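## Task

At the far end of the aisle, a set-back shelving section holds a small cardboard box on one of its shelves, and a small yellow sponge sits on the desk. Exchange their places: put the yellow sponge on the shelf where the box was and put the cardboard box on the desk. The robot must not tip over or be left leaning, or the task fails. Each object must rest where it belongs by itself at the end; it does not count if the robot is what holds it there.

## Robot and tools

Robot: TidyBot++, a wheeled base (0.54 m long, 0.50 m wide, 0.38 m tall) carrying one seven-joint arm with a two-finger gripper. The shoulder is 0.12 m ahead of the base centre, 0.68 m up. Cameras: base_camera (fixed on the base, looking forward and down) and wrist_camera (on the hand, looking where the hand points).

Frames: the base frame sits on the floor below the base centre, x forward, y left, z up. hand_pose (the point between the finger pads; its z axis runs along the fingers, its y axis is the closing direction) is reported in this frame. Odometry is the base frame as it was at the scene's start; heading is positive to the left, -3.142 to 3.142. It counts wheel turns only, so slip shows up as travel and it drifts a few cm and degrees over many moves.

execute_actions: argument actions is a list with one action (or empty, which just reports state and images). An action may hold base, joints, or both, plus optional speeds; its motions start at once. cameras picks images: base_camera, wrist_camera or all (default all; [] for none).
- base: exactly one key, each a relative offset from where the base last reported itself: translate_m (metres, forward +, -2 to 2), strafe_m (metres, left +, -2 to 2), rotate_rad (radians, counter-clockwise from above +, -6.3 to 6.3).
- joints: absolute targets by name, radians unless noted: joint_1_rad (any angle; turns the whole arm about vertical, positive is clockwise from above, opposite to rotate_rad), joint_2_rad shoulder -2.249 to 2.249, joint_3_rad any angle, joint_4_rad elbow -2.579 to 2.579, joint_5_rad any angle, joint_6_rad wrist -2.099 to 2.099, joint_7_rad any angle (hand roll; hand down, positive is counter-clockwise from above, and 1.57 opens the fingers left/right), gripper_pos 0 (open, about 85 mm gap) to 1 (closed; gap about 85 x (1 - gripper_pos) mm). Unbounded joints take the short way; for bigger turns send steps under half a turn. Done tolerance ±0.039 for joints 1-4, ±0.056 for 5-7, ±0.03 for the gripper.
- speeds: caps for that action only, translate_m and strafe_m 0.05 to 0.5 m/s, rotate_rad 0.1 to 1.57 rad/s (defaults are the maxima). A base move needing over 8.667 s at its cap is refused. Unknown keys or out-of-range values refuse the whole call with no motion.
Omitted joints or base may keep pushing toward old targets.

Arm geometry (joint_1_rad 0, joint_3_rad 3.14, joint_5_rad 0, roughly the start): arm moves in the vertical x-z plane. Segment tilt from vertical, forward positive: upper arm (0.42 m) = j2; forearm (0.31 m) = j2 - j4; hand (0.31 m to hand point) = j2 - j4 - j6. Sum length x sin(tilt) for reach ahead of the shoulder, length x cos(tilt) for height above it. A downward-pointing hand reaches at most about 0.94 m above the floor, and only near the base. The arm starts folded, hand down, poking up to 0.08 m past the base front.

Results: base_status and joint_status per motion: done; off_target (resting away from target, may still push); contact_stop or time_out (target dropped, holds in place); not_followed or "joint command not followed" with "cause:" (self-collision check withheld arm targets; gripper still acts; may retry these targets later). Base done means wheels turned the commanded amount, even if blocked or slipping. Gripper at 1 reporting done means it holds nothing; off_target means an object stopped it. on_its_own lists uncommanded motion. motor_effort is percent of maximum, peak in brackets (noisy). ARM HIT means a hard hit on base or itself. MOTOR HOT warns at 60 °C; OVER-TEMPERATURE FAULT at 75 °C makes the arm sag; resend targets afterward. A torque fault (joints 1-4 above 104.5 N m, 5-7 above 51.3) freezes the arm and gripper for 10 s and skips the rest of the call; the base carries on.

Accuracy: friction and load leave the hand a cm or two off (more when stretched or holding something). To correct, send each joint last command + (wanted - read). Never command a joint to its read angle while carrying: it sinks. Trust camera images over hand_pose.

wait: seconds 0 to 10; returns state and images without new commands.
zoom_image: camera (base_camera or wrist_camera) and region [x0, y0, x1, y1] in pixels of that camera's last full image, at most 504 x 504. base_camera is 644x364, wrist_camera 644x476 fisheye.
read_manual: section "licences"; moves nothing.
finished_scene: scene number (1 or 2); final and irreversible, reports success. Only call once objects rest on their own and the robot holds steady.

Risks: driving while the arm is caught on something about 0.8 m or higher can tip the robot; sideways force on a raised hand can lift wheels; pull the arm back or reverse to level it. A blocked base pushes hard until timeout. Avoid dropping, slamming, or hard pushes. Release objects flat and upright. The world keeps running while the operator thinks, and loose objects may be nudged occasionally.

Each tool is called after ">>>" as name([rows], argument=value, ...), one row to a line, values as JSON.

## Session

>>> execute_actions(actions=[])

Scene clock: 0.00 s.
base_odometry: x=+0.000 y=+0.000 heading=+0.000 (m, m, rad; odometry frame)
base_tilt: forward=-0.1 right=-0.5 (deg)
base_status: not commanded
joint_positions: joint_1_rad=-0.004 joint_2_rad=-0.316 joint_3_rad=+3.128 joint_4_rad=-2.507 joint_5_rad=+0.003 joint_6_rad=-0.892 joint_7_rad=+1.557 gripper_pos=+0.000
joint_status: not commanded
motor_effort: joint_1_rad=-1 joint_2_rad=-2 joint_3_rad=+1 joint_4_rad=+12 joint_5_rad=+0 joint_6_rad=+2 joint_7_rad=-1 (%)
hand_pose: x=+0.2622 y=+0.0027 z=+0.5882 quat_wxyz=(+0.003, +1.000, +0.003, +0.029) (m; base frame)
pictures: base_camera, wrist_camera
camera_calibration (this result's frames):
wrist_camera: T_world_to_cam=[[-0.139959, -0.98879, -0.0520115, 0.086335], [-0.980271, 0.145774, -0.133483, 0.405762], [0.139568, 0.0323033, -0.989685, 0.673508], [0, 0, 0, 1]] pos_world=[0.31584, 0.00446095, 0.725214]
Images, in order (width x height): base_camera 644x364, wrist_camera 644x476.

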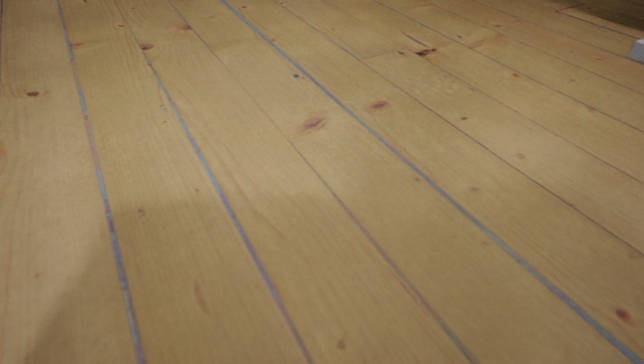

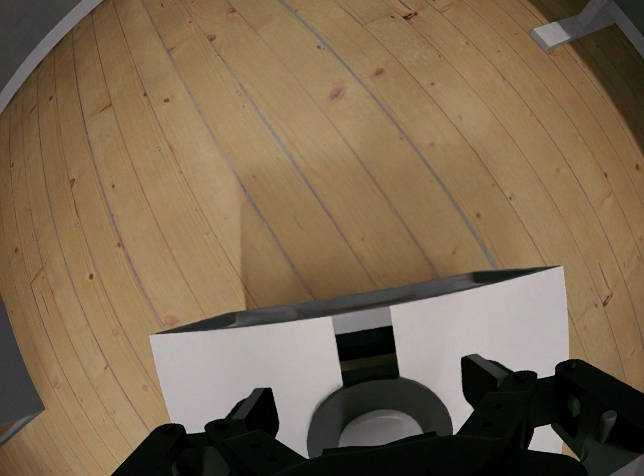

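>>> execute_actions([
  {"base": {"rotate_rad": -1.166}, "joints": {"joint_2_rad": 0.0, "joint_4_rad": -1.6, "joint_6_rad": -0.45}},
])

Scene clock: 30.73 s.
base_odometry: x=+0.000 y=+0.000 heading=-1.165 (m, m, rad; odometry frame)
base_tilt: forward=-0.2 right=-0.5 (deg)
base_status: done
joint_positions: joint_1_rad=-0.004 joint_2_rad=-0.024 joint_3_rad=+3.128 joint_4_rad=-1.608 joint_5_rad=+0.003 joint_6_rad=-0.491 joint_7_rad=+1.557 gripper_pos=+0.000
joint_status: all done
motor_effort: joint_1_rad=-1(3) joint_2_rad=-20(20) joint_3_rad=+1(2) joint_4_rad=+20(19) joint_5_rad=+0(1) joint_6_rad=+7(8) joint_7_rad=+0(0) (%)
hand_pose: x=+0.6955 y=+0.0114 z=+0.9478 quat_wxyz=(-0.007, +0.861, +0.003, +0.508) (m; base frame)
pictures: base_camera, wrist_camera
camera_calibration (this result's frames):
wrist_camera: T_world_to_cam=[[-0.0172374, -0.986571, -0.162419, 0.19356], [-0.412325, 0.155001, -0.897754, 1.20651], [0.910874, 0.0514944, -0.40946, -0.117989], [0, 0, 0, 1]] pos_world=[0.608282, 0.0100259, 1.06627]
Images, in order (width x height): base_camera 644x364, wrist_camera 644x476.

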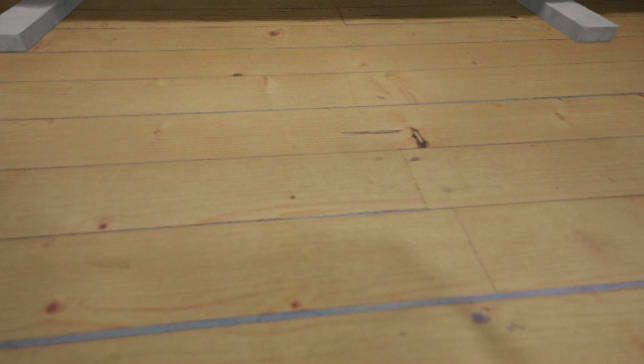

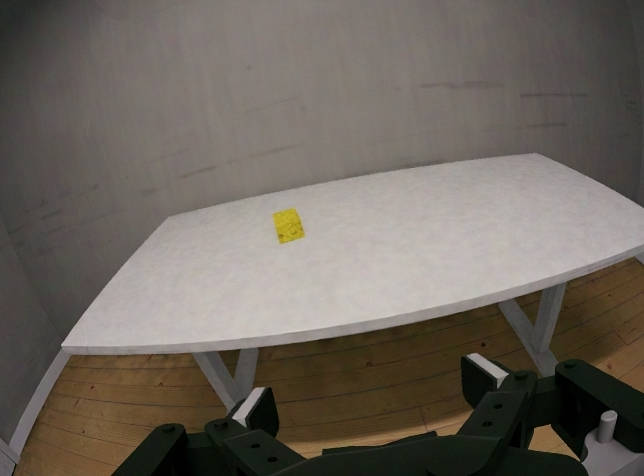

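>>> zoom_image(camera="wrist_camera", region=[255, 190, 325, 260])

Region (255, 190, 325, 260) of wrist_camera's 644x476 image, scaled by 7.200.

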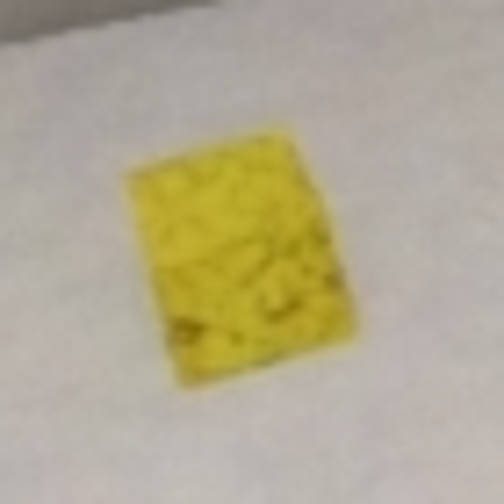

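>>> execute_actions([
  {"base": {"translate_m": 0.43}, "joints": {"joint_1_rad": -0.235, "joint_2_rad": 0.23, "joint_3_rad": 3.15, "joint_4_rad": -1.56, "joint_6_rad": -0.197}},
])

Scene clock: 115.23 s.
base_odometry: x=+0.169 y=-0.395 heading=-1.166 (m, m, rad; odometry frame)
base_tilt: forward=-0.1 right=-0.5 (deg)
base_status: done
joint_positions: joint_1_rad=-0.224 joint_2_rad=+0.224 joint_3_rad=+3.144 joint_4_rad=-1.569 joint_5_rad=+0.003 joint_6_rad=-0.238 joint_7_rad=+1.557 gripper_pos=+0.000
joint_status: all done
motor_effort: joint_1_rad=-1(1) joint_2_rad=-30(32) joint_3_rad=+1(2) joint_4_rad=+20(21) joint_5_rad=+0(1) joint_6_rad=+8(8) joint_7_rad=-1(1) (%)
hand_pose: x=+0.7813 y=+0.1509 z=+0.8846 quat_wxyz=(-0.061, +0.845, +0.090, +0.524) (m; base frame)
pictures: base_camera, wrist_camera
camera_calibration (this result's frames):
wrist_camera: T_world_to_cam=[[0.190976, -0.96784, -0.163748, 0.158082], [-0.396069, 0.0766576, -0.915015, 1.17789], [0.898141, 0.239602, -0.368692, -0.283638], [0, 0, 0, 1]] pos_world=[0.691081, 0.130665, 0.999094]
Images, in order (width x height): base_camera 644x364, wrist_camera 644x476.

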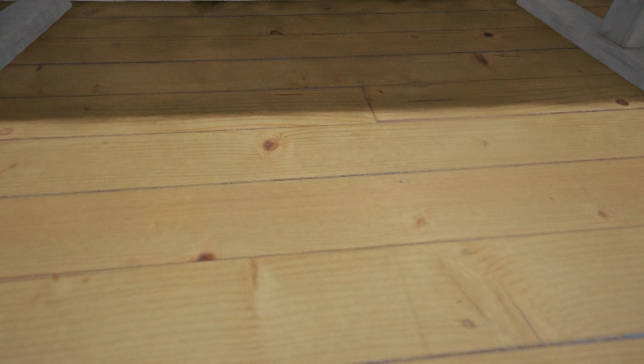

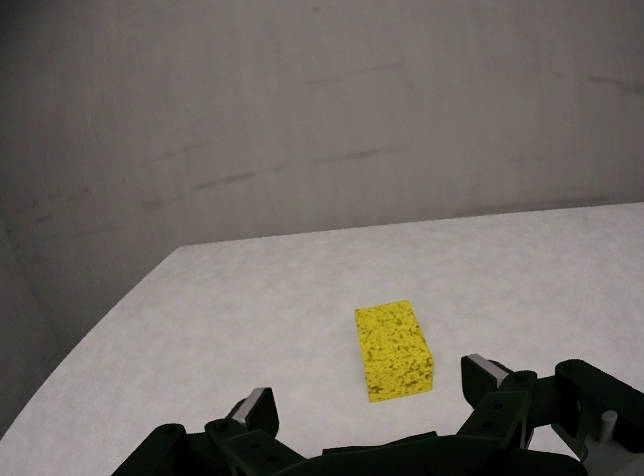

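>>> zoom_image(camera="wrist_camera", region=[330, 285, 460, 415])

Region (330, 285, 460, 415) of wrist_camera's 644x476 image, scaled by 3.877.

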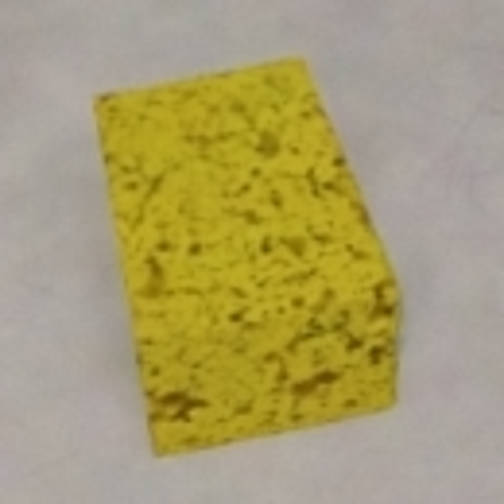

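>>> execute_actions([
  {"base": {"translate_m": 0.126}, "joints": {"joint_2_rad": 0.305}, "speeds": {"translate_m": 0.25}},
], cameras=["wrist_camera"])

Scene clock: 177.50 s.
base_odometry: x=+0.219 y=-0.511 heading=-1.166 (m, m, rad; odometry frame)
base_tilt: forward=-0.1 right=-0.5 (deg)
base_status: done
joint_positions: joint_1_rad=-0.224 joint_2_rad=+0.301 joint_3_rad=+3.144 joint_4_rad=-1.567 joint_5_rad=+0.003 joint_6_rad=-0.237 joint_7_rad=+1.557 gripper_pos=+0.000
joint_status: all done
motor_effort: joint_1_rad=+0(1) joint_2_rad=-28(35) joint_3_rad=+1(1) joint_4_rad=+18(19) joint_5_rad=+0(0) joint_6_rad=+8(8) joint_7_rad=-1(1) (%)
hand_pose: x=+0.7950 y=+0.1540 z=+0.8335 quat_wxyz=(-0.057, +0.864, +0.092, +0.492) (m; base frame)
pictures: wrist_camera
camera_calibration (this result's frames):
wrist_camera: T_world_to_cam=[[0.179199, -0.970529, -0.161123, 0.157651], [-0.460693, 0.0619269, -0.885396, 1.16538], [0.869281, 0.23289, -0.436019, -0.235425], [0, 0, 0, 1]] pos_world=[0.713281, 0.135665, 0.954571]
Images, in order (width x height): wrist_camera 644x476.

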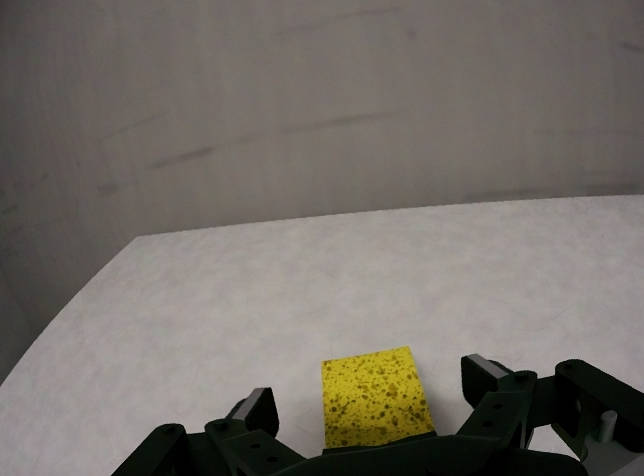

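>>> zoom_image(camera="wrist_camera", region=[220, 330, 520, 476])

Region (220, 330, 520, 476) of wrist_camera's 644x476 image, scaled by 1.680; it fills the top 245 rows of this view, and the rest is white.

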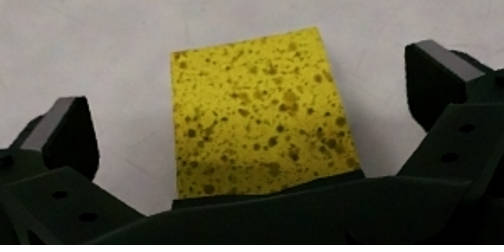

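>>> execute_actions([
  {"joints": {"joint_2_rad": 0.39}},
], cameras=["wrist_camera"])

Scene clock: 203.43 s.
base_odometry: x=+0.219 y=-0.511 heading=-1.166 (m, m, rad; odometry frame)
base_tilt: forward=-0.1 right=-0.5 (deg)
base_status: not commanded
joint_positions: joint_1_rad=-0.224 joint_2_rad=+0.382 joint_3_rad=+3.144 joint_4_rad=-1.566 joint_5_rad=+0.003 joint_6_rad=-0.237 joint_7_rad=+1.557 gripper_pos=+0.000
joint_status: all done
motor_effort: joint_1_rad=-1(1) joint_2_rad=-33(35) joint_3_rad=+0(1) joint_4_rad=+18(19) joint_5_rad=+0(1) joint_6_rad=+7(7) joint_7_rad=+0(1) (%)
hand_pose: x=+0.8050 y=+0.1562 z=+0.7772 quat_wxyz=(-0.053, +0.883, +0.094, +0.457) (m; base frame)
pictures: wrist_camera
camera_calibration (this result's frames):
wrist_camera: T_world_to_cam=[[0.166699, -0.973382, -0.157289, 0.156522], [-0.528722, 0.0464043, -0.847526, 1.14769], [0.832265, 0.224444, -0.506913, -0.18296], [0, 0, 0, 1]] pos_world=[0.73299, 0.140162, 0.904574]
Images, in order (width x height): wrist_camera 644x476.

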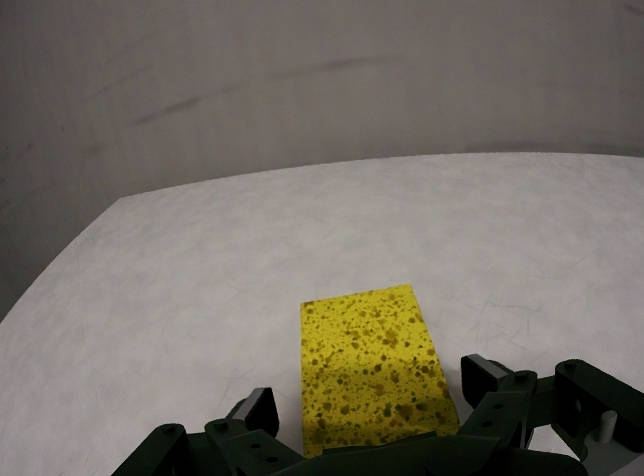

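>>> execute_actions([
  {"joints": {"joint_2_rad": 0.413}},
], cameras=[])

>>> execute_actions([
  {"joints": {"gripper_pos": 1.0}},
], cameras=["wrist_camera"])

Scene clock: 216.47 s.
base_odometry: x=+0.219 y=-0.511 heading=-1.166 (m, m, rad; odometry frame)
base_tilt: forward=-0.1 right=-0.5 (deg)
base_status: not commanded
joint_positions: joint_1_rad=-0.224 joint_2_rad=+0.395 joint_3_rad=+3.144 joint_4_rad=-1.566 joint_5_rad=+0.003 joint_6_rad=-0.237 joint_7_rad=+1.557 gripper_pos=+0.000
joint_status: all done
motor_effort: joint_1_rad=-1(0) joint_2_rad=-33(35) joint_3_rad=+0(0) joint_4_rad=+18(18) joint_5_rad=+0(1) joint_6_rad=+7(7) joint_7_rad=+0(0) (%)
hand_pose: x=+0.8061 y=+0.1565 z=+0.7679 quat_wxyz=(-0.052, +0.886, +0.094, +0.451) (m; base frame)
pictures: none
No camera images: the call's "cameras" was empty. Leave "cameras" out to get every camera's image.

Scene clock: 217.57 s.
base_odometry: x=+0.219 y=-0.511 heading=-1.166 (m, m, rad; odometry frame)
base_tilt: forward=+0.0 right=-0.6 (deg)
base_status: not commanded
joint_positions: joint_1_rad=-0.224 joint_2_rad=+0.396 joint_3_rad=+3.144 joint_4_rad=-1.564 joint_5_rad=+0.003 joint_6_rad=-0.235 joint_7_rad=+1.557 gripper_pos=+0.367
joint_status: gripper_pos off_target (ended at +0.367, target +1.000)
motor_effort: joint_1_rad=-1(1) joint_2_rad=-31(34) joint_3_rad=+0(0) joint_4_rad=+17(19) joint_5_rad=+0(0) joint_6_rad=+6(7) joint_7_rad=+0(1) (%)
hand_pose: x=+0.8071 y=+0.1567 z=+0.7688 quat_wxyz=(-0.052, +0.885, +0.094, +0.453) (m; base frame)
pictures: wrist_camera
camera_calibration (this result's frames):
wrist_camera: T_world_to_cam=[[0.165154, -0.973736, -0.156727, 0.156194], [-0.537086, 0.0444861, -0.842353, 1.14478], [0.827202, 0.223294, -0.515633, -0.178154], [0, 0, 0, 1]] pos_world=[0.736419, 0.140946, 0.896928]
Images, in order (width x height): wrist_camera 644x476.

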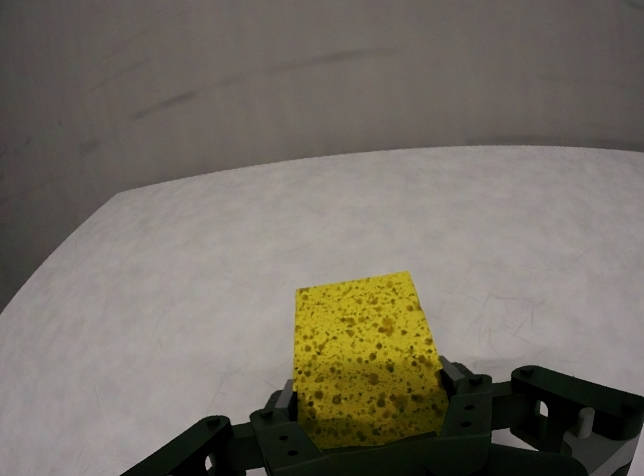

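>>> execute_actions([
  {"joints": {"joint_2_rad": 0.22}},
], cameras=[])

>>> execute_actions([
  {"base": {"translate_m": -0.9}, "joints": {"joint_1_rad": -3.16, "joint_2_rad": -0.42, "joint_4_rad": -2.3, "joint_6_rad": -0.1}},
])

Scene clock: 249.67 s.
base_odometry: x=+0.219 y=-0.511 heading=-1.166 (m, m, rad; odometry frame)
base_tilt: forward=-0.2 right=-0.5 (deg)
base_status: not commanded
joint_positions: joint_1_rad=-0.224 joint_2_rad=+0.220 joint_3_rad=+3.144 joint_4_rad=-1.562 joint_5_rad=+0.003 joint_6_rad=-0.235 joint_7_rad=+1.557 gripper_pos=+0.367
joint_status: all done
motor_effort: joint_1_rad=-1(1) joint_2_rad=-28(37) joint_3_rad=+0(0) joint_4_rad=+19(20) joint_5_rad=+0(1) joint_6_rad=+8(9) joint_7_rad=-1(1) (%)
hand_pose: x=+0.7821 y=+0.1510 z=+0.8920 quat_wxyz=(-0.061, +0.841, +0.089, +0.529) (m; base frame)
pictures: none
No camera images: the call's "cameras" was empty. Leave "cameras" out to get every camera's image.

Scene clock: 253.43 s.
base_odometry: x=-0.135 y=+0.316 heading=-1.167 (m, m, rad; odometry frame)
base_tilt: forward=-0.2 right=-0.5 (deg)
base_status: done
joint_positions: joint_1_rad=-3.139 joint_2_rad=-0.397 joint_3_rad=+3.149 joint_4_rad=-2.288 joint_5_rad=+0.003 joint_6_rad=-0.145 joint_7_rad=+1.557 gripper_pos=+0.367
joint_status: all done
motor_effort: joint_1_rad=-1(4) joint_2_rad=-6(33) joint_3_rad=+1(2) joint_4_rad=+19(20) joint_5_rad=-1(1) joint_6_rad=+8(9) joint_7_rad=-1(0) (%)
hand_pose: x=-0.2949 y=+0.0035 z=+0.8309 quat_wxyz=(-0.525, +0.010, +0.851, -0.001) (m; base frame)
pictures: base_camera, wrist_camera
camera_calibration (this result's frames):
wrist_camera: T_world_to_cam=[[0.0379135, 0.98521, -0.167105, 0.162975], [0.373414, -0.169079, -0.912126, 0.939222], [-0.92689, -0.0278174, -0.374302, 0.165884], [0, 0, 0, 1]] pos_world=[-0.203142, 0.00285175, 0.946014]
Images, in order (width x height): base_camera 644x364, wrist_camera 644x476.

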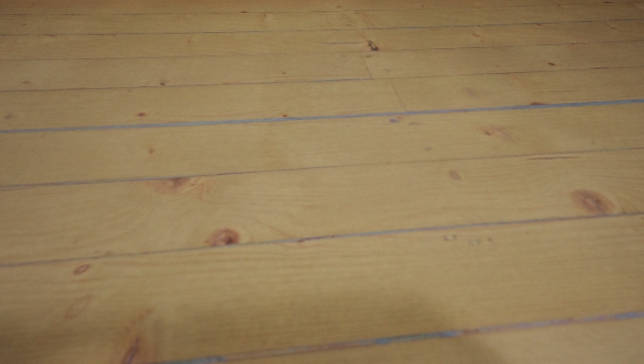

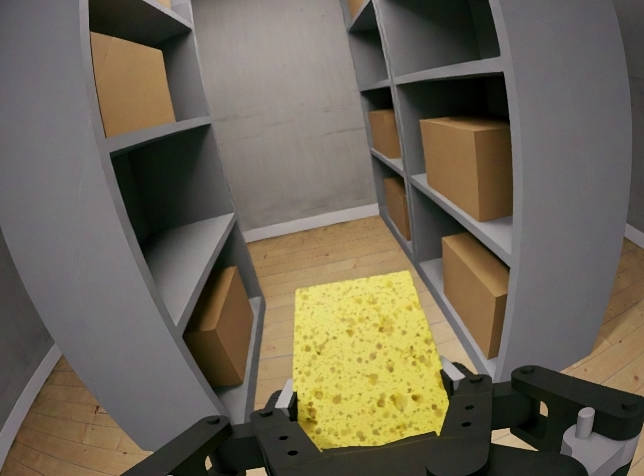

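>>> zoom_image(camera="wrist_camera", region=[200, 180, 520, 440])

Region (200, 180, 520, 440) of wrist_camera's 644x476 image, scaled by 1.575; it fills the top 410 rows of this view, and the rest is white.

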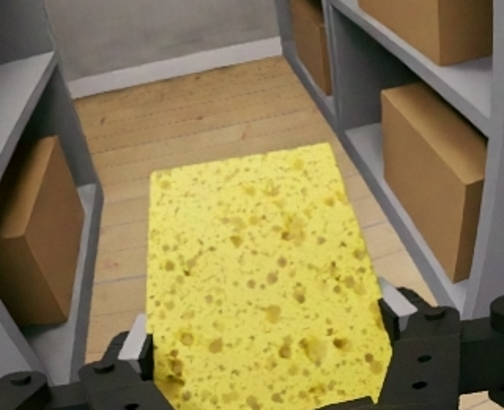

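>>> execute_actions([
  {"base": {"rotate_rad": 0.04}},
], cameras=[])

>>> execute_actions([
  {"base": {"translate_m": -2.0}},
])

Scene clock: 311.97 s.
base_odometry: x=-0.135 y=+0.317 heading=-1.127 (m, m, rad; odometry frame)
base_tilt: forward=-0.2 right=-0.6 (deg)
base_status: done
joint_positions: joint_1_rad=-3.140 joint_2_rad=-0.397 joint_3_rad=+3.149 joint_4_rad=-2.289 joint_5_rad=+0.003 joint_6_rad=-0.145 joint_7_rad=+1.557 gripper_pos=+0.367
joint_status: not commanded
motor_effort: joint_1_rad=-1(2) joint_2_rad=-7(7) joint_3_rad=+1(2) joint_4_rad=+19(19) joint_5_rad=-2(1) joint_6_rad=+8(8) joint_7_rad=+0(1) (%)
hand_pose: x=-0.2949 y=+0.0027 z=+0.8310 quat_wxyz=(-0.525, +0.009, +0.851, -0.002) (m; base frame)
pictures: none
No camera images: the call's "cameras" was empty. Leave "cameras" out to get every camera's image.

Scene clock: 317.27 s.
base_odometry: x=-0.994 y=+2.122 heading=-1.127 (m, m, rad; odometry frame)
base_tilt: forward=-0.2 right=-0.5 (deg)
base_status: done
joint_positions: joint_1_rad=-3.140 joint_2_rad=-0.405 joint_3_rad=+3.149 joint_4_rad=-2.291 joint_5_rad=+0.003 joint_6_rad=-0.142 joint_7_rad=+1.557 gripper_pos=+0.367
joint_status: not commanded
motor_effort: joint_1_rad=-1(0) joint_2_rad=-6(9) joint_3_rad=+1(1) joint_4_rad=+18(18) joint_5_rad=+0(0) joint_6_rad=+8(8) joint_7_rad=-1(0) (%)
hand_pose: x=-0.2934 y=+0.0027 z=+0.8334 quat_wxyz=(-0.528, +0.009, +0.849, -0.002) (m; base frame)
pictures: base_camera, wrist_camera
camera_calibration (this result's frames):
wrist_camera: T_world_to_cam=[[0.0346797, 0.985281, -0.167389, 0.1634], [0.366191, -0.168369, -0.915181, 0.941249], [-0.929893, -0.0295582, -0.36664, 0.160939], [0, 0, 0, 1]] pos_world=[-0.200688, 0.0022392, 0.947771]
Images, in order (width x height): base_camera 644x364, wrist_camera 644x476.

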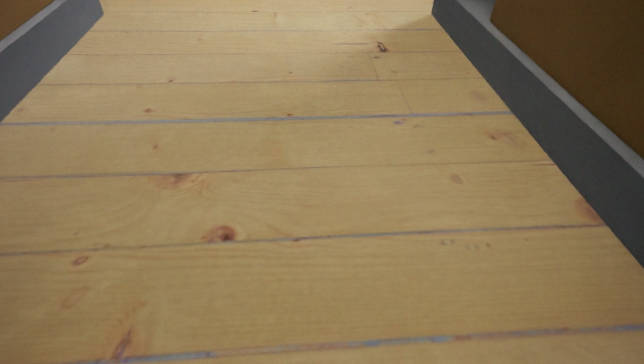

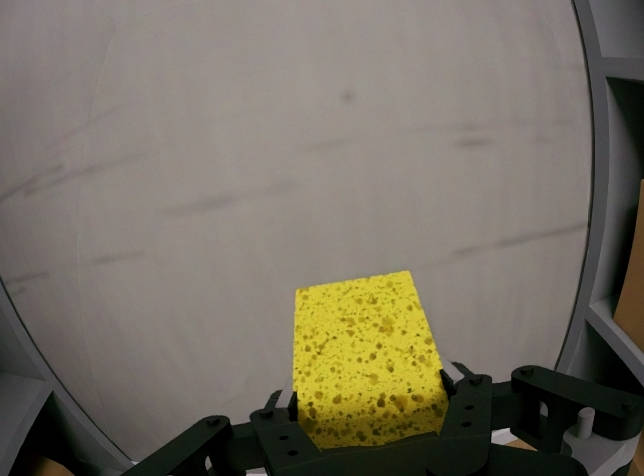

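>>> execute_actions([
  {"base": {"translate_m": -0.1}, "joints": {"joint_1_rad": 1.75, "joint_6_rad": 0.0}},
])

Scene clock: 339.53 s.
base_odometry: x=-1.038 y=+2.213 heading=-1.126 (m, m, rad; odometry frame)
base_tilt: forward=-0.1 right=-0.5 (deg)
base_status: done
joint_positions: joint_1_rad=-4.512 joint_2_rad=-0.408 joint_3_rad=+3.149 joint_4_rad=-2.292 joint_5_rad=+0.003 joint_6_rad=-0.045 joint_7_rad=+1.557 gripper_pos=+0.367
joint_status: all done
motor_effort: joint_1_rad=-1(0) joint_2_rad=-6(9) joint_3_rad=+1(1) joint_4_rad=+19(19) joint_5_rad=-1(1) joint_6_rad=+9(9) joint_7_rad=-1(0) (%)
hand_pose: x=+0.0324 y=-0.4147 z=+0.8621 quat_wxyz=(-0.440, -0.514, +0.642, -0.362) (m; base frame)
pictures: base_camera, wrist_camera
camera_calibration (this result's frames):
wrist_camera: T_world_to_cam=[[-0.962342, 0.212685, -0.169303, 0.281693], [0.218517, 0.234752, -0.947176, 0.977465], [-0.161706, -0.948502, -0.272387, -0.0252327], [0, 0, 0, 1]] pos_world=[0.0534118, -0.313307, 0.96665]
Images, in order (width x height): base_camera 644x364, wrist_camera 644x476.

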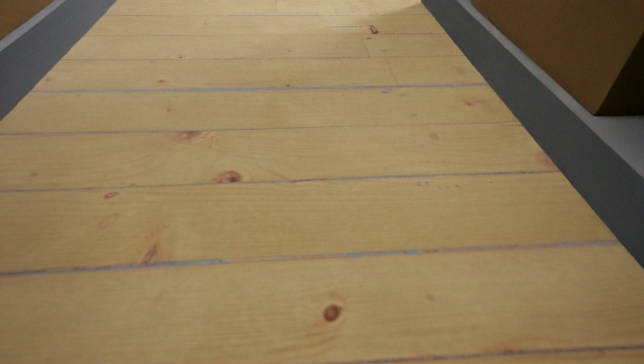

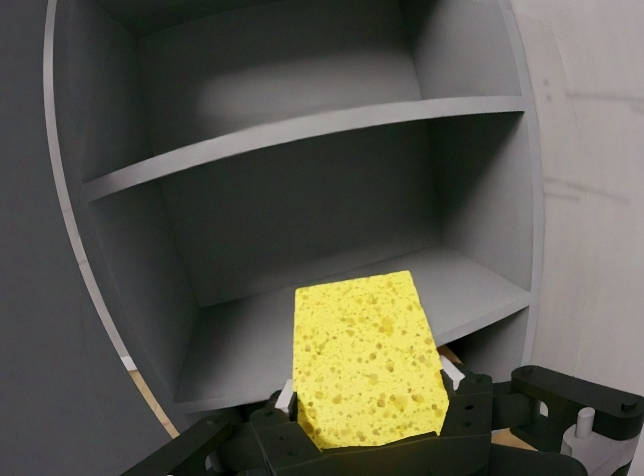

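>>> execute_actions([
  {"joints": {"joint_1_rad": 1.48, "joint_2_rad": 0.545, "joint_4_rad": -1.825, "joint_6_rad": 0.356}},
], cameras=["wrist_camera"])

Scene clock: 378.63 s.
base_odometry: x=-1.038 y=+2.213 heading=-1.126 (m, m, rad; odometry frame)
base_tilt: forward=-0.2 right=-0.4 (deg)
base_status: not commanded
joint_positions: joint_1_rad=-4.781 joint_2_rad=+0.533 joint_3_rad=+3.149 joint_4_rad=-1.839 joint_5_rad=+0.003 joint_6_rad=+0.311 joint_7_rad=+1.557 gripper_pos=+0.367
joint_status: all done
motor_effort: joint_1_rad=-1(2) joint_2_rad=-34(35) joint_3_rad=+0(0) joint_4_rad=+15(19) joint_5_rad=+0(0) joint_6_rad=+8(7) joint_7_rad=+0(1) (%)
hand_pose: x=+0.1645 y=-0.7058 z=+0.6718 quat_wxyz=(-0.351, -0.623, +0.590, -0.376) (m; base frame)
pictures: wrist_camera
camera_calibration (this result's frames):
wrist_camera: T_world_to_cam=[[-0.986605, -0.0306733, -0.160219, 0.264652], [0.134142, 0.406346, -0.903819, 0.94258], [0.0928275, -0.913204, -0.396788, -0.265209], [0, 0, 0, 1]] pos_world=[0.159286, -0.617086, 0.789092]
Images, in order (width x height): wrist_camera 644x476.

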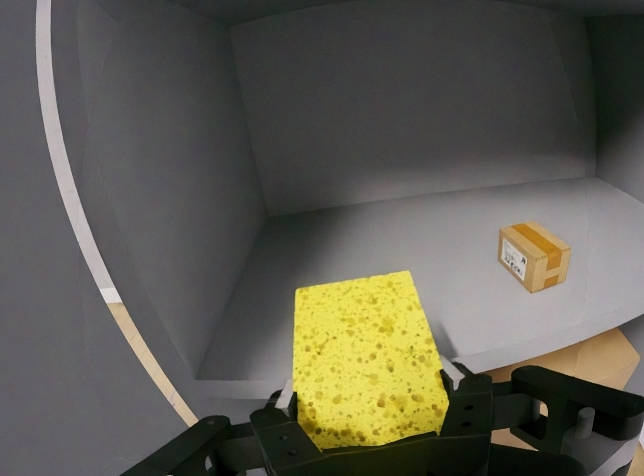

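>>> zoom_image(camera="wrist_camera", region=[480, 205, 590, 315])

>>> zoom_image(camera="wrist_camera", region=[60, 180, 320, 440])

Region (480, 205, 590, 315) of wrist_camera's 644x476 image, scaled by 4.582.

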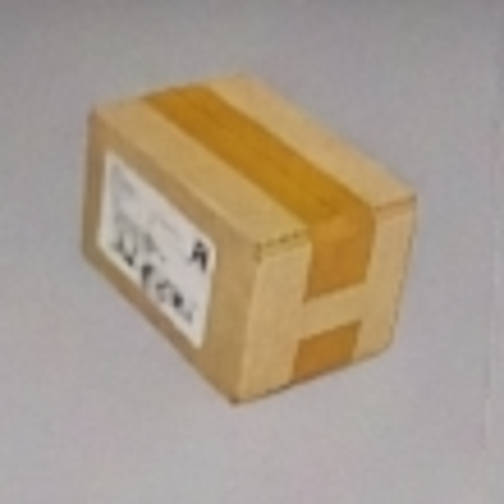

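Region (60, 180, 320, 440) of wrist_camera's 644x476 image, scaled by 1.938.

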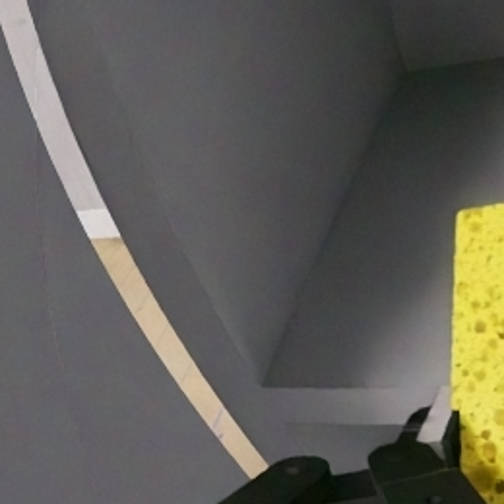

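>>> execute_actions([
  {"base": {"strafe_m": -0.29}, "joints": {"joint_2_rad": 0.62}, "speeds": {"strafe_m": 0.3}},
], cameras=["wrist_camera"])

Scene clock: 455.13 s.
base_odometry: x=-1.300 y=+2.088 heading=-1.126 (m, m, rad; odometry frame)
base_tilt: forward=-0.2 right=-0.5 (deg)
base_status: done
joint_positions: joint_1_rad=-4.782 joint_2_rad=+0.608 joint_3_rad=+3.149 joint_4_rad=-1.832 joint_5_rad=+0.003 joint_6_rad=+0.314 joint_7_rad=+1.557 gripper_pos=+0.367
joint_status: all done
motor_effort: joint_1_rad=-1(0) joint_2_rad=-36(37) joint_3_rad=+1(0) joint_4_rad=+14(16) joint_5_rad=+1(1) joint_6_rad=+7(8) joint_7_rad=-1(0) (%)
hand_pose: x=+0.1650 y=-0.7064 z=+0.6230 quat_wxyz=(-0.332, -0.635, +0.601, -0.355) (m; base frame)
pictures: wrist_camera
camera_calibration (this result's frames):
wrist_camera: T_world_to_cam=[[-0.987308, -0.0210745, -0.157415, 0.262446], [0.129812, 0.463957, -0.876295, 0.922933], [0.0915014, -0.885607, -0.455333, -0.228955], [0, 0, 0, 1]] pos_world=[0.160257, -0.625434, 0.745823]
Images, in order (width x height): wrist_camera 644x476.

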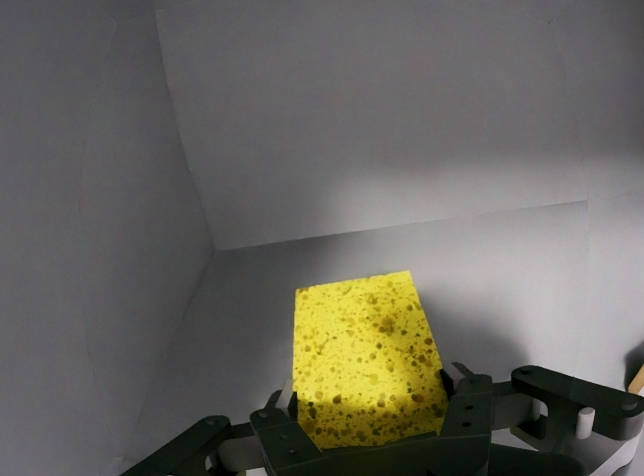

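>>> execute_actions([
  {"joints": {"joint_2_rad": 0.664}},
], cameras=[])

Scene clock: 479.10 s.
base_odometry: x=-1.300 y=+2.088 heading=-1.126 (m, m, rad; odometry frame)
base_tilt: forward=-0.2 right=-0.5 (deg)
base_status: not commanded
joint_positions: joint_1_rad=-4.782 joint_2_rad=+0.651 joint_3_rad=+3.149 joint_4_rad=-1.832 joint_5_rad=+0.003 joint_6_rad=+0.314 joint_7_rad=+1.557 gripper_pos=+0.367
joint_status: all done
motor_effort: joint_1_rad=-1(1) joint_2_rad=-36(38) joint_3_rad=+0(0) joint_4_rad=+14(14) joint_5_rad=-1(0) joint_6_rad=+7(8) joint_7_rad=-1(0) (%)
hand_pose: x=+0.1648 y=-0.7033 z=+0.5928 quat_wxyz=(-0.319, -0.642, +0.608, -0.341) (m; base frame)
pictures: none
No camera images: the call's "cameras" was empty. Leave "cameras" out to get every camera's image.

>>> execute_actions([
  {"joints": {"joint_2_rad": 0.69}},
], cameras=[])

Scene clock: 483.93 s.
base_odometry: x=-1.300 y=+2.088 heading=-1.126 (m, m, rad; odometry frame)
base_tilt: forward=-0.1 right=-0.5 (deg)
base_status: not commanded
joint_positions: joint_1_rad=-4.782 joint_2_rad=+0.668 joint_3_rad=+3.149 joint_4_rad=-1.831 joint_5_rad=+0.003 joint_6_rad=+0.318 joint_7_rad=+1.557 gripper_pos=+0.367
joint_status: all done
motor_effort: joint_1_rad=-1(1) joint_2_rad=-35(38) joint_3_rad=+0(0) joint_4_rad=+12(13) joint_5_rad=+0(0) joint_6_rad=+6(8) joint_7_rad=-1(0) (%)
hand_pose: x=+0.1647 y=-0.7026 z=+0.5820 quat_wxyz=(-0.316, -0.644, +0.609, -0.337) (m; base frame)
pictures: none
No camera images: the call's "cameras" was empty. Leave "cameras" out to get every camera's image.

>>> execute_actions([
  {"joints": {"joint_2_rad": 0.678, "gripper_pos": 0.0}},
], cameras=["wrist_camera"])

Scene clock: 489.67 s.
base_odometry: x=-1.300 y=+2.088 heading=-1.126 (m, m, rad; odometry frame)
base_tilt: forward=-0.1 right=-0.5 (deg)
base_status: not commanded
joint_positions: joint_1_rad=-4.782 joint_2_rad=+0.668 joint_3_rad=+3.149 joint_4_rad=-1.831 joint_5_rad=+0.003 joint_6_rad=+0.318 joint_7_rad=+1.557 gripper_pos=+0.000
joint_status: all done
motor_effort: joint_1_rad=+0(1) joint_2_rad=-36(36) joint_3_rad=+1(1) joint_4_rad=+13(13) joint_5_rad=+1(0) joint_6_rad=+6(8) joint_7_rad=-1(1) (%)
hand_pose: x=+0.1647 y=-0.7027 z=+0.5820 quat_wxyz=(-0.316, -0.644, +0.609, -0.337) (m; base frame)
pictures: wrist_camera
camera_calibration (this result's frames):
wrist_camera: T_world_to_cam=[[-0.987907, -0.0125292, -0.15454, 0.260244], [0.126476, 0.511422, -0.849971, 0.903872], [0.0896845, -0.859238, -0.503653, -0.197386], [0, 0, 0, 1]] pos_world=[0.160481, -0.628601, 0.709069]
Images, in order (width x height): wrist_camera 644x476.

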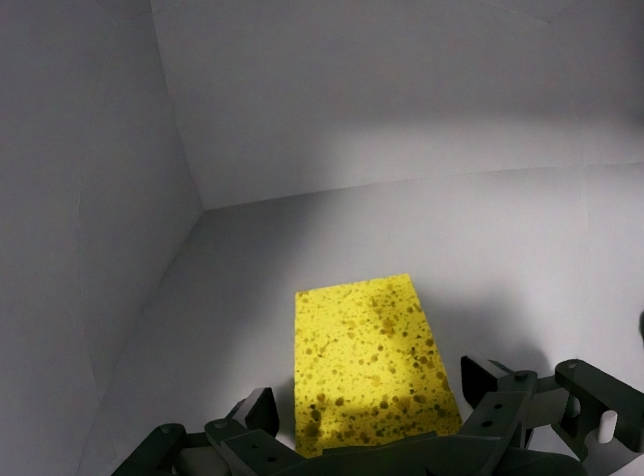

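>>> execute_actions([
  {"joints": {"joint_2_rad": 0.43, "joint_4_rad": -2.038, "joint_6_rad": 0.452}},
], cameras=[])

>>> execute_actions([
  {"base": {"translate_m": -0.15}, "joints": {"joint_1_rad": 1.615}, "speeds": {"translate_m": 0.25}},
], cameras=["wrist_camera"])

Scene clock: 500.53 s.
base_odometry: x=-1.300 y=+2.088 heading=-1.126 (m, m, rad; odometry frame)
base_tilt: forward=-0.1 right=-0.5 (deg)
base_status: not commanded
joint_positions: joint_1_rad=-4.782 joint_2_rad=+0.438 joint_3_rad=+3.149 joint_4_rad=-2.024 joint_5_rad=+0.003 joint_6_rad=+0.411 joint_7_rad=+1.557 gripper_pos=+0.000
joint_status: all done
motor_effort: joint_1_rad=-1(1) joint_2_rad=-30(37) joint_3_rad=+1(0) joint_4_rad=+13(13) joint_5_rad=+0(0) joint_6_rad=+8(7) joint_7_rad=-1(0) (%)
hand_pose: x=+0.1613 y=-0.6507 z=+0.6746 quat_wxyz=(-0.354, -0.621, +0.588, -0.379) (m; base frame)
pictures: none
No camera images: the call's "cameras" was empty. Leave "cameras" out to get every camera's image.

Scene clock: 501.97 s.
base_odometry: x=-1.364 y=+2.224 heading=-1.126 (m, m, rad; odometry frame)
base_tilt: forward=-0.1 right=-0.4 (deg)
base_status: done
joint_positions: joint_1_rad=-4.669 joint_2_rad=+0.438 joint_3_rad=+3.157 joint_4_rad=-2.026 joint_5_rad=+0.003 joint_6_rad=+0.411 joint_7_rad=+1.557 gripper_pos=+0.000
joint_status: all done
motor_effort: joint_1_rad=-1(4) joint_2_rad=-30(31) joint_3_rad=+0(2) joint_4_rad=+13(14) joint_5_rad=-1(1) joint_6_rad=+7(7) joint_7_rad=+0(0) (%)
hand_pose: x=+0.0837 y=-0.6506 z=+0.6739 quat_wxyz=(-0.376, -0.585, +0.624, -0.356) (m; base frame)
pictures: wrist_camera
camera_calibration (this result's frames):
wrist_camera: T_world_to_cam=[[-0.983741, 0.0849036, -0.158254, 0.260622], [0.178789, 0.379787, -0.907632, 0.914412], [-0.0169585, -0.92117, -0.388792, -0.207835], [0, 0, 0, 1]] pos_world=[0.0893731, -0.560861, 0.79039]
Images, in order (width x height): wrist_camera 644x476.

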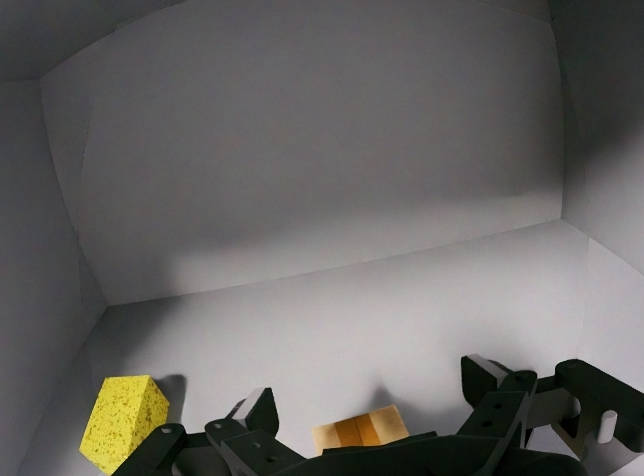

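>>> zoom_image(camera="wrist_camera", region=[280, 376, 460, 476])

Region (280, 376, 460, 476) of wrist_camera's 644x476 image, scaled by 2.800.

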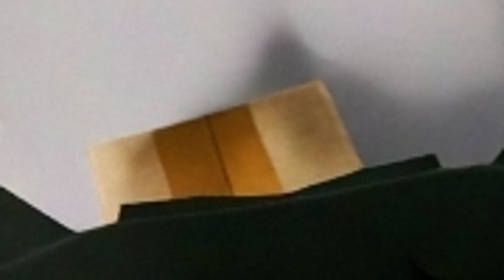

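>>> execute_actions([
  {"joints": {"joint_1_rad": 1.585, "joint_2_rad": 0.582}},
], cameras=["wrist_camera"])

Scene clock: 529.93 s.
base_odometry: x=-1.364 y=+2.224 heading=-1.126 (m, m, rad; odometry frame)
base_tilt: forward=-0.2 right=-0.6 (deg)
base_status: not commanded
joint_positions: joint_1_rad=-4.676 joint_2_rad=+0.576 joint_3_rad=+3.157 joint_4_rad=-2.031 joint_5_rad=+0.003 joint_6_rad=+0.411 joint_7_rad=+1.557 gripper_pos=+0.000
joint_status: all done
motor_effort: joint_1_rad=-1(1) joint_2_rad=-32(34) joint_3_rad=+1(0) joint_4_rad=+12(14) joint_5_rad=+0(1) joint_6_rad=+7(8) joint_7_rad=-1(1) (%)
hand_pose: x=+0.0883 y=-0.6412 z=+0.5817 quat_wxyz=(-0.330, -0.612, +0.647, -0.313) (m; base frame)
pictures: wrist_camera
camera_calibration (this result's frames):
wrist_camera: T_world_to_cam=[[-0.983452, 0.100739, -0.150577, 0.255434], [0.180966, 0.50695, -0.842765, 0.869927], [-0.00856424, -0.856069, -0.516791, -0.119447], [0, 0, 0, 1]] pos_world=[0.0927576, -0.568997, 0.709877]
Images, in order (width x height): wrist_camera 644x476.

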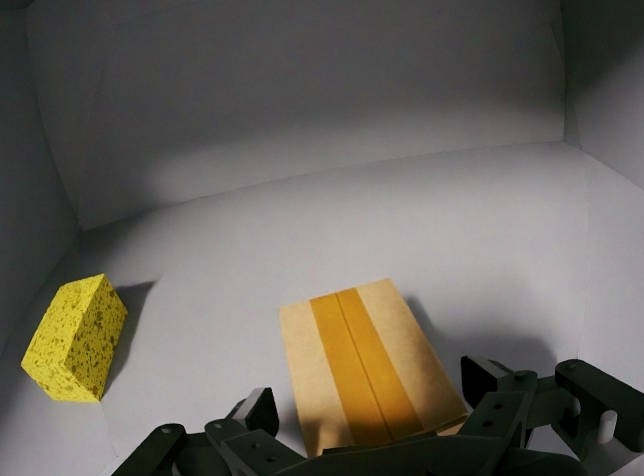

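The box is between the fingers. Closing.

>>> execute_actions([
  {"joints": {"joint_1_rad": 1.605, "gripper_pos": 1.0}},
], cameras=["wrist_camera"])

Scene clock: 535.20 s.
base_odometry: x=-1.364 y=+2.224 heading=-1.126 (m, m, rad; odometry frame)
base_tilt: forward=-0.1 right=-0.4 (deg)
base_status: not commanded
joint_positions: joint_1_rad=-4.676 joint_2_rad=+0.576 joint_3_rad=+3.157 joint_4_rad=-2.031 joint_5_rad=+0.003 joint_6_rad=+0.415 joint_7_rad=+1.557 gripper_pos=+0.325
joint_status: gripper_pos off_target (ended at +0.325, target +1.000); the others done
motor_effort: joint_1_rad=-1(0) joint_2_rad=-31(32) joint_3_rad=+0(1) joint_4_rad=+11(12) joint_5_rad=+0(0) joint_6_rad=+6(7) joint_7_rad=+0(1) (%)
hand_pose: x=+0.0883 y=-0.6418 z=+0.5827 quat_wxyz=(-0.331, -0.611, +0.646, -0.315) (m; base frame)
pictures: wrist_camera
camera_calibration (this result's frames):
wrist_camera: T_world_to_cam=[[-0.983481, 0.100142, -0.150785, 0.255368], [0.180804, 0.503805, -0.844684, 0.870197], [-0.00862224, -0.857993, -0.513589, -0.122535], [0, 0, 0, 1]] pos_world=[0.0927582, -0.569116, 0.710614]
Images, in order (width x height): wrist_camera 644x476.

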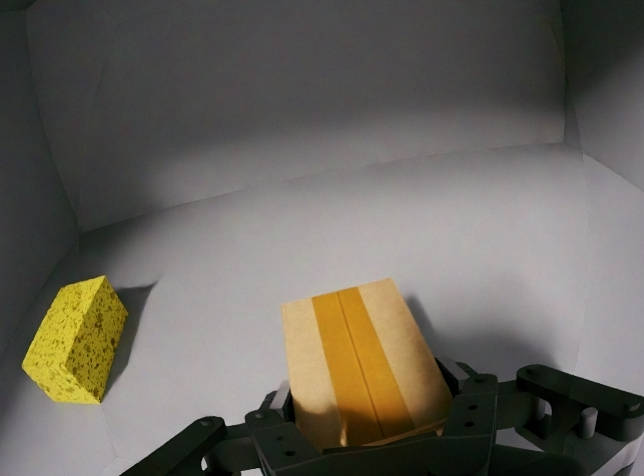

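>>> execute_actions(actions=[])

Scene clock: 569.77 s.
base_odometry: x=-1.364 y=+2.224 heading=-1.126 (m, m, rad; odometry frame)
base_tilt: forward=-0.2 right=-0.5 (deg)
base_status: not commanded
joint_positions: joint_1_rad=-4.676 joint_2_rad=+0.576 joint_3_rad=+3.157 joint_4_rad=-2.031 joint_5_rad=+0.003 joint_6_rad=+0.415 joint_7_rad=+1.557 gripper_pos=+0.325
joint_status: gripper_pos off_target (ended at +0.325, target +1.000); the others done
motor_effort: joint_1_rad=+0(0) joint_2_rad=-30(32) joint_3_rad=+1(1) joint_4_rad=+11(12) joint_5_rad=-1(0) joint_6_rad=+7(7) joint_7_rad=-1(1) (%)
hand_pose: x=+0.0883 y=-0.6418 z=+0.5827 quat_wxyz=(-0.331, -0.611, +0.646, -0.315) (m; base frame)
pictures: base_camera, wrist_camera
camera_calibration (this result's frames):
wrist_camera: T_world_to_cam=[[-0.983481, 0.100142, -0.150785, 0.255368], [0.180804, 0.503805, -0.844684, 0.870197], [-0.00862242, -0.857993, -0.513589, -0.122535], [0, 0, 0, 1]] pos_world=[0.0927581, -0.569116, 0.710614]
Images, in order (width x height): base_camera 644x364, wrist_camera 644x476.

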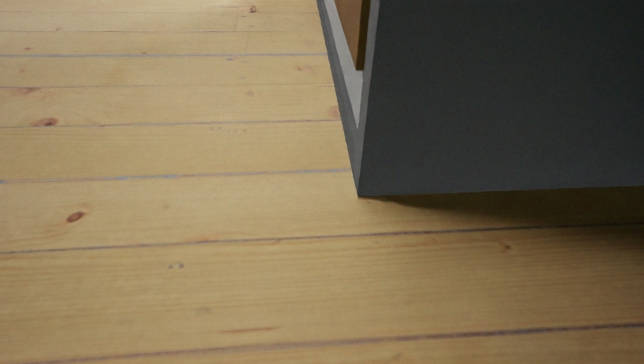

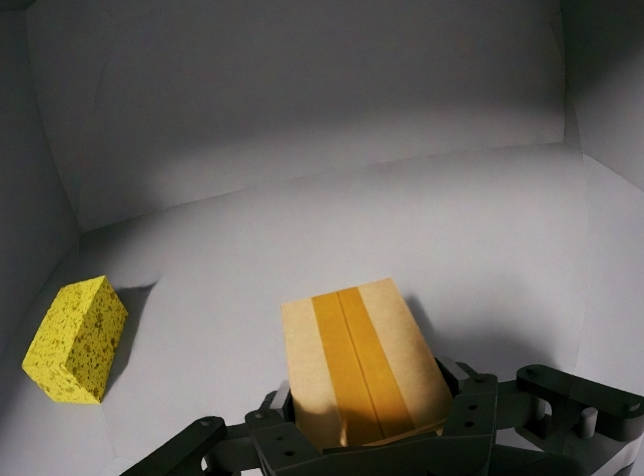

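>>> execute_actions([
  {"joints": {"joint_2_rad": 0.42}},
])

Scene clock: 575.30 s.
base_odometry: x=-1.364 y=+2.224 heading=-1.126 (m, m, rad; odometry frame)
base_tilt: forward=-0.2 right=-0.5 (deg)
base_status: not commanded
joint_positions: joint_1_rad=-4.676 joint_2_rad=+0.431 joint_3_rad=+3.157 joint_4_rad=-2.036 joint_5_rad=+0.003 joint_6_rad=+0.415 joint_7_rad=+1.557 gripper_pos=+0.325
joint_status: all done
motor_effort: joint_1_rad=-1(1) joint_2_rad=-30(36) joint_3_rad=+1(1) joint_4_rad=+14(14) joint_5_rad=+0(1) joint_6_rad=+8(8) joint_7_rad=+0(1) (%)
hand_pose: x=+0.0881 y=-0.6476 z=+0.6749 quat_wxyz=(-0.375, -0.587, +0.621, -0.358) (m; base frame)
pictures: base_camera, wrist_camera
camera_calibration (this result's frames):
wrist_camera: T_world_to_cam=[[-0.984264, 0.0783306, -0.158391, 0.26073], [0.176363, 0.379962, -0.908034, 0.913972], [-0.0109441, -0.921679, -0.387798, -0.206115], [0, 0, 0, 1]] pos_world=[0.093181, -0.55767, 0.791283]
Images, in order (width x height): base_camera 644x364, wrist_camera 644x476.

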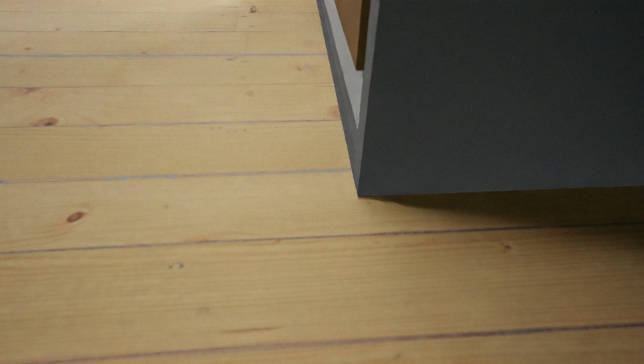

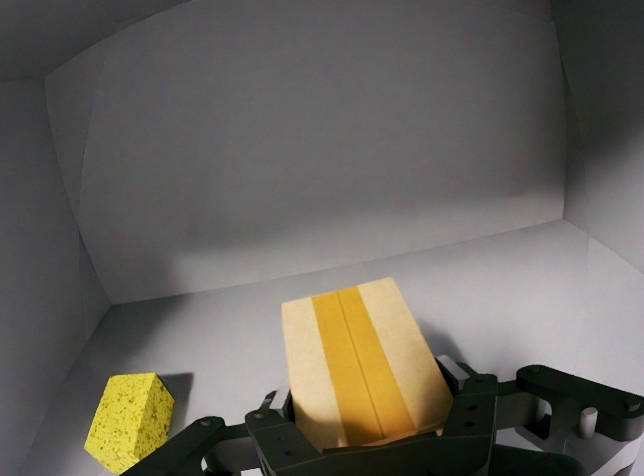

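>>> execute_actions([
  {"base": {"strafe_m": 0.30}, "joints": {"joint_2_rad": -0.4, "joint_4_rad": -2.4, "joint_6_rad": -0.5}, "speeds": {"strafe_m": 0.35}},
])

Scene clock: 610.00 s.
base_odometry: x=-1.093 y=+2.353 heading=-1.126 (m, m, rad; odometry frame)
base_tilt: forward=-0.2 right=-0.6 (deg)
base_status: done
joint_positions: joint_1_rad=-4.676 joint_2_rad=-0.379 joint_3_rad=+3.157 joint_4_rad=-2.394 joint_5_rad=+0.003 joint_6_rad=-0.463 joint_7_rad=+1.557 gripper_pos=+0.325
joint_status: all done
motor_effort: joint_1_rad=-1(1) joint_2_rad=-5(33) joint_3_rad=+1(0) joint_4_rad=+17(18) joint_5_rad=+0(0) joint_6_rad=+6(8) joint_7_rad=+0(1) (%)
hand_pose: x=+0.1037 y=-0.3198 z=+0.6927 quat_wxyz=(-0.234, -0.647, +0.689, -0.227) (m; base frame)
pictures: base_camera, wrist_camera
camera_calibration (this result's frames):
wrist_camera: T_world_to_cam=[[-0.979179, 0.145492, -0.141562, 0.262532], [0.202933, 0.719065, -0.664653, 0.739977], [0.0050906, -0.679542, -0.733619, 0.418387], [0, 0, 0, 1]] pos_world=[0.10477, -0.285976, 0.83593]
Images, in order (width x height): base_camera 644x364, wrist_camera 644x476.

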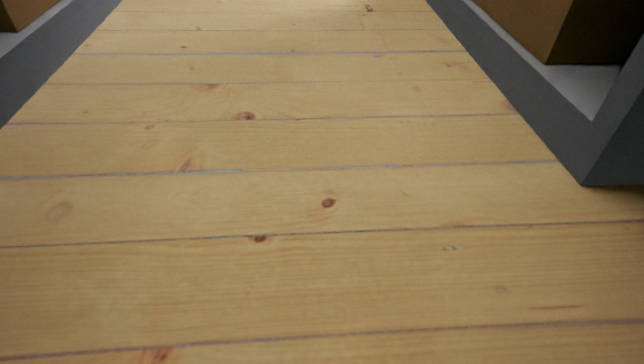

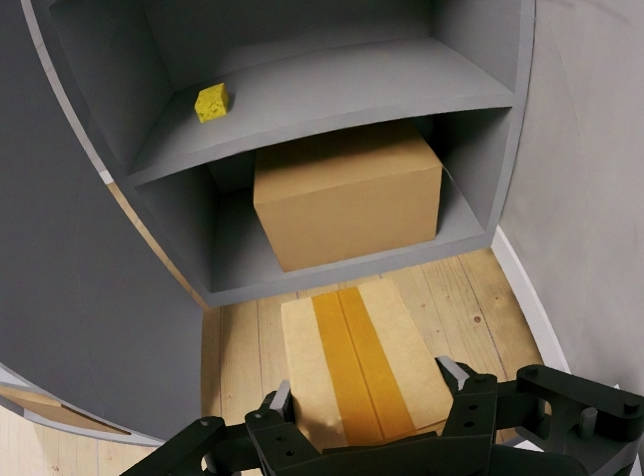

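>>> execute_actions([
  {"base": {"translate_m": 2.0}, "joints": {"joint_1_rad": -0.02, "joint_2_rad": -0.65, "joint_4_rad": -2.5, "joint_6_rad": -0.5}},
])

Scene clock: 673.13 s.
base_odometry: x=-0.232 y=+0.548 heading=-1.126 (m, m, rad; odometry frame)
base_tilt: forward=-0.2 right=-0.5 (deg)
base_status: done
joint_positions: joint_1_rad=-6.281 joint_2_rad=-0.627 joint_3_rad=+3.157 joint_4_rad=-2.492 joint_5_rad=+0.003 joint_6_rad=-0.463 joint_7_rad=+1.557 gripper_pos=+0.325
joint_status: all done
motor_effort: joint_1_rad=-1(2) joint_2_rad=+1(5) joint_3_rad=+1(0) joint_4_rad=+19(19) joint_5_rad=-1(0) joint_6_rad=+6(7) joint_7_rad=+0(1) (%)
hand_pose: x=+0.3994 y=-0.0034 z=+0.7176 quat_wxyz=(+0.003, -0.918, +0.014, -0.395) (m; base frame)
pictures: base_camera, wrist_camera
camera_calibration (this result's frames):
wrist_camera: T_world_to_cam=[[-0.0885727, -0.983536, -0.157516, 0.161485], [-0.619035, 0.178243, -0.76487, 0.867307], [0.780353, 0.0297612, -0.624631, 0.264748], [0, 0, 0, 1]] pos_world=[0.344599, -0.00364399, 0.854183]
Images, in order (width x height): base_camera 644x364, wrist_camera 644x476.

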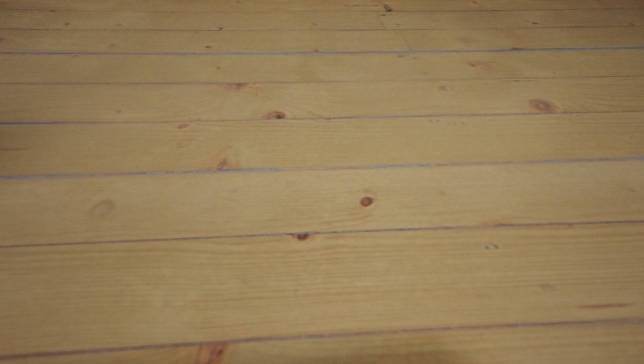

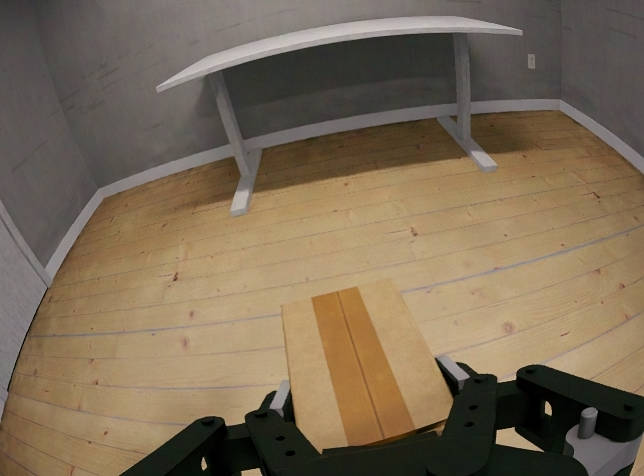

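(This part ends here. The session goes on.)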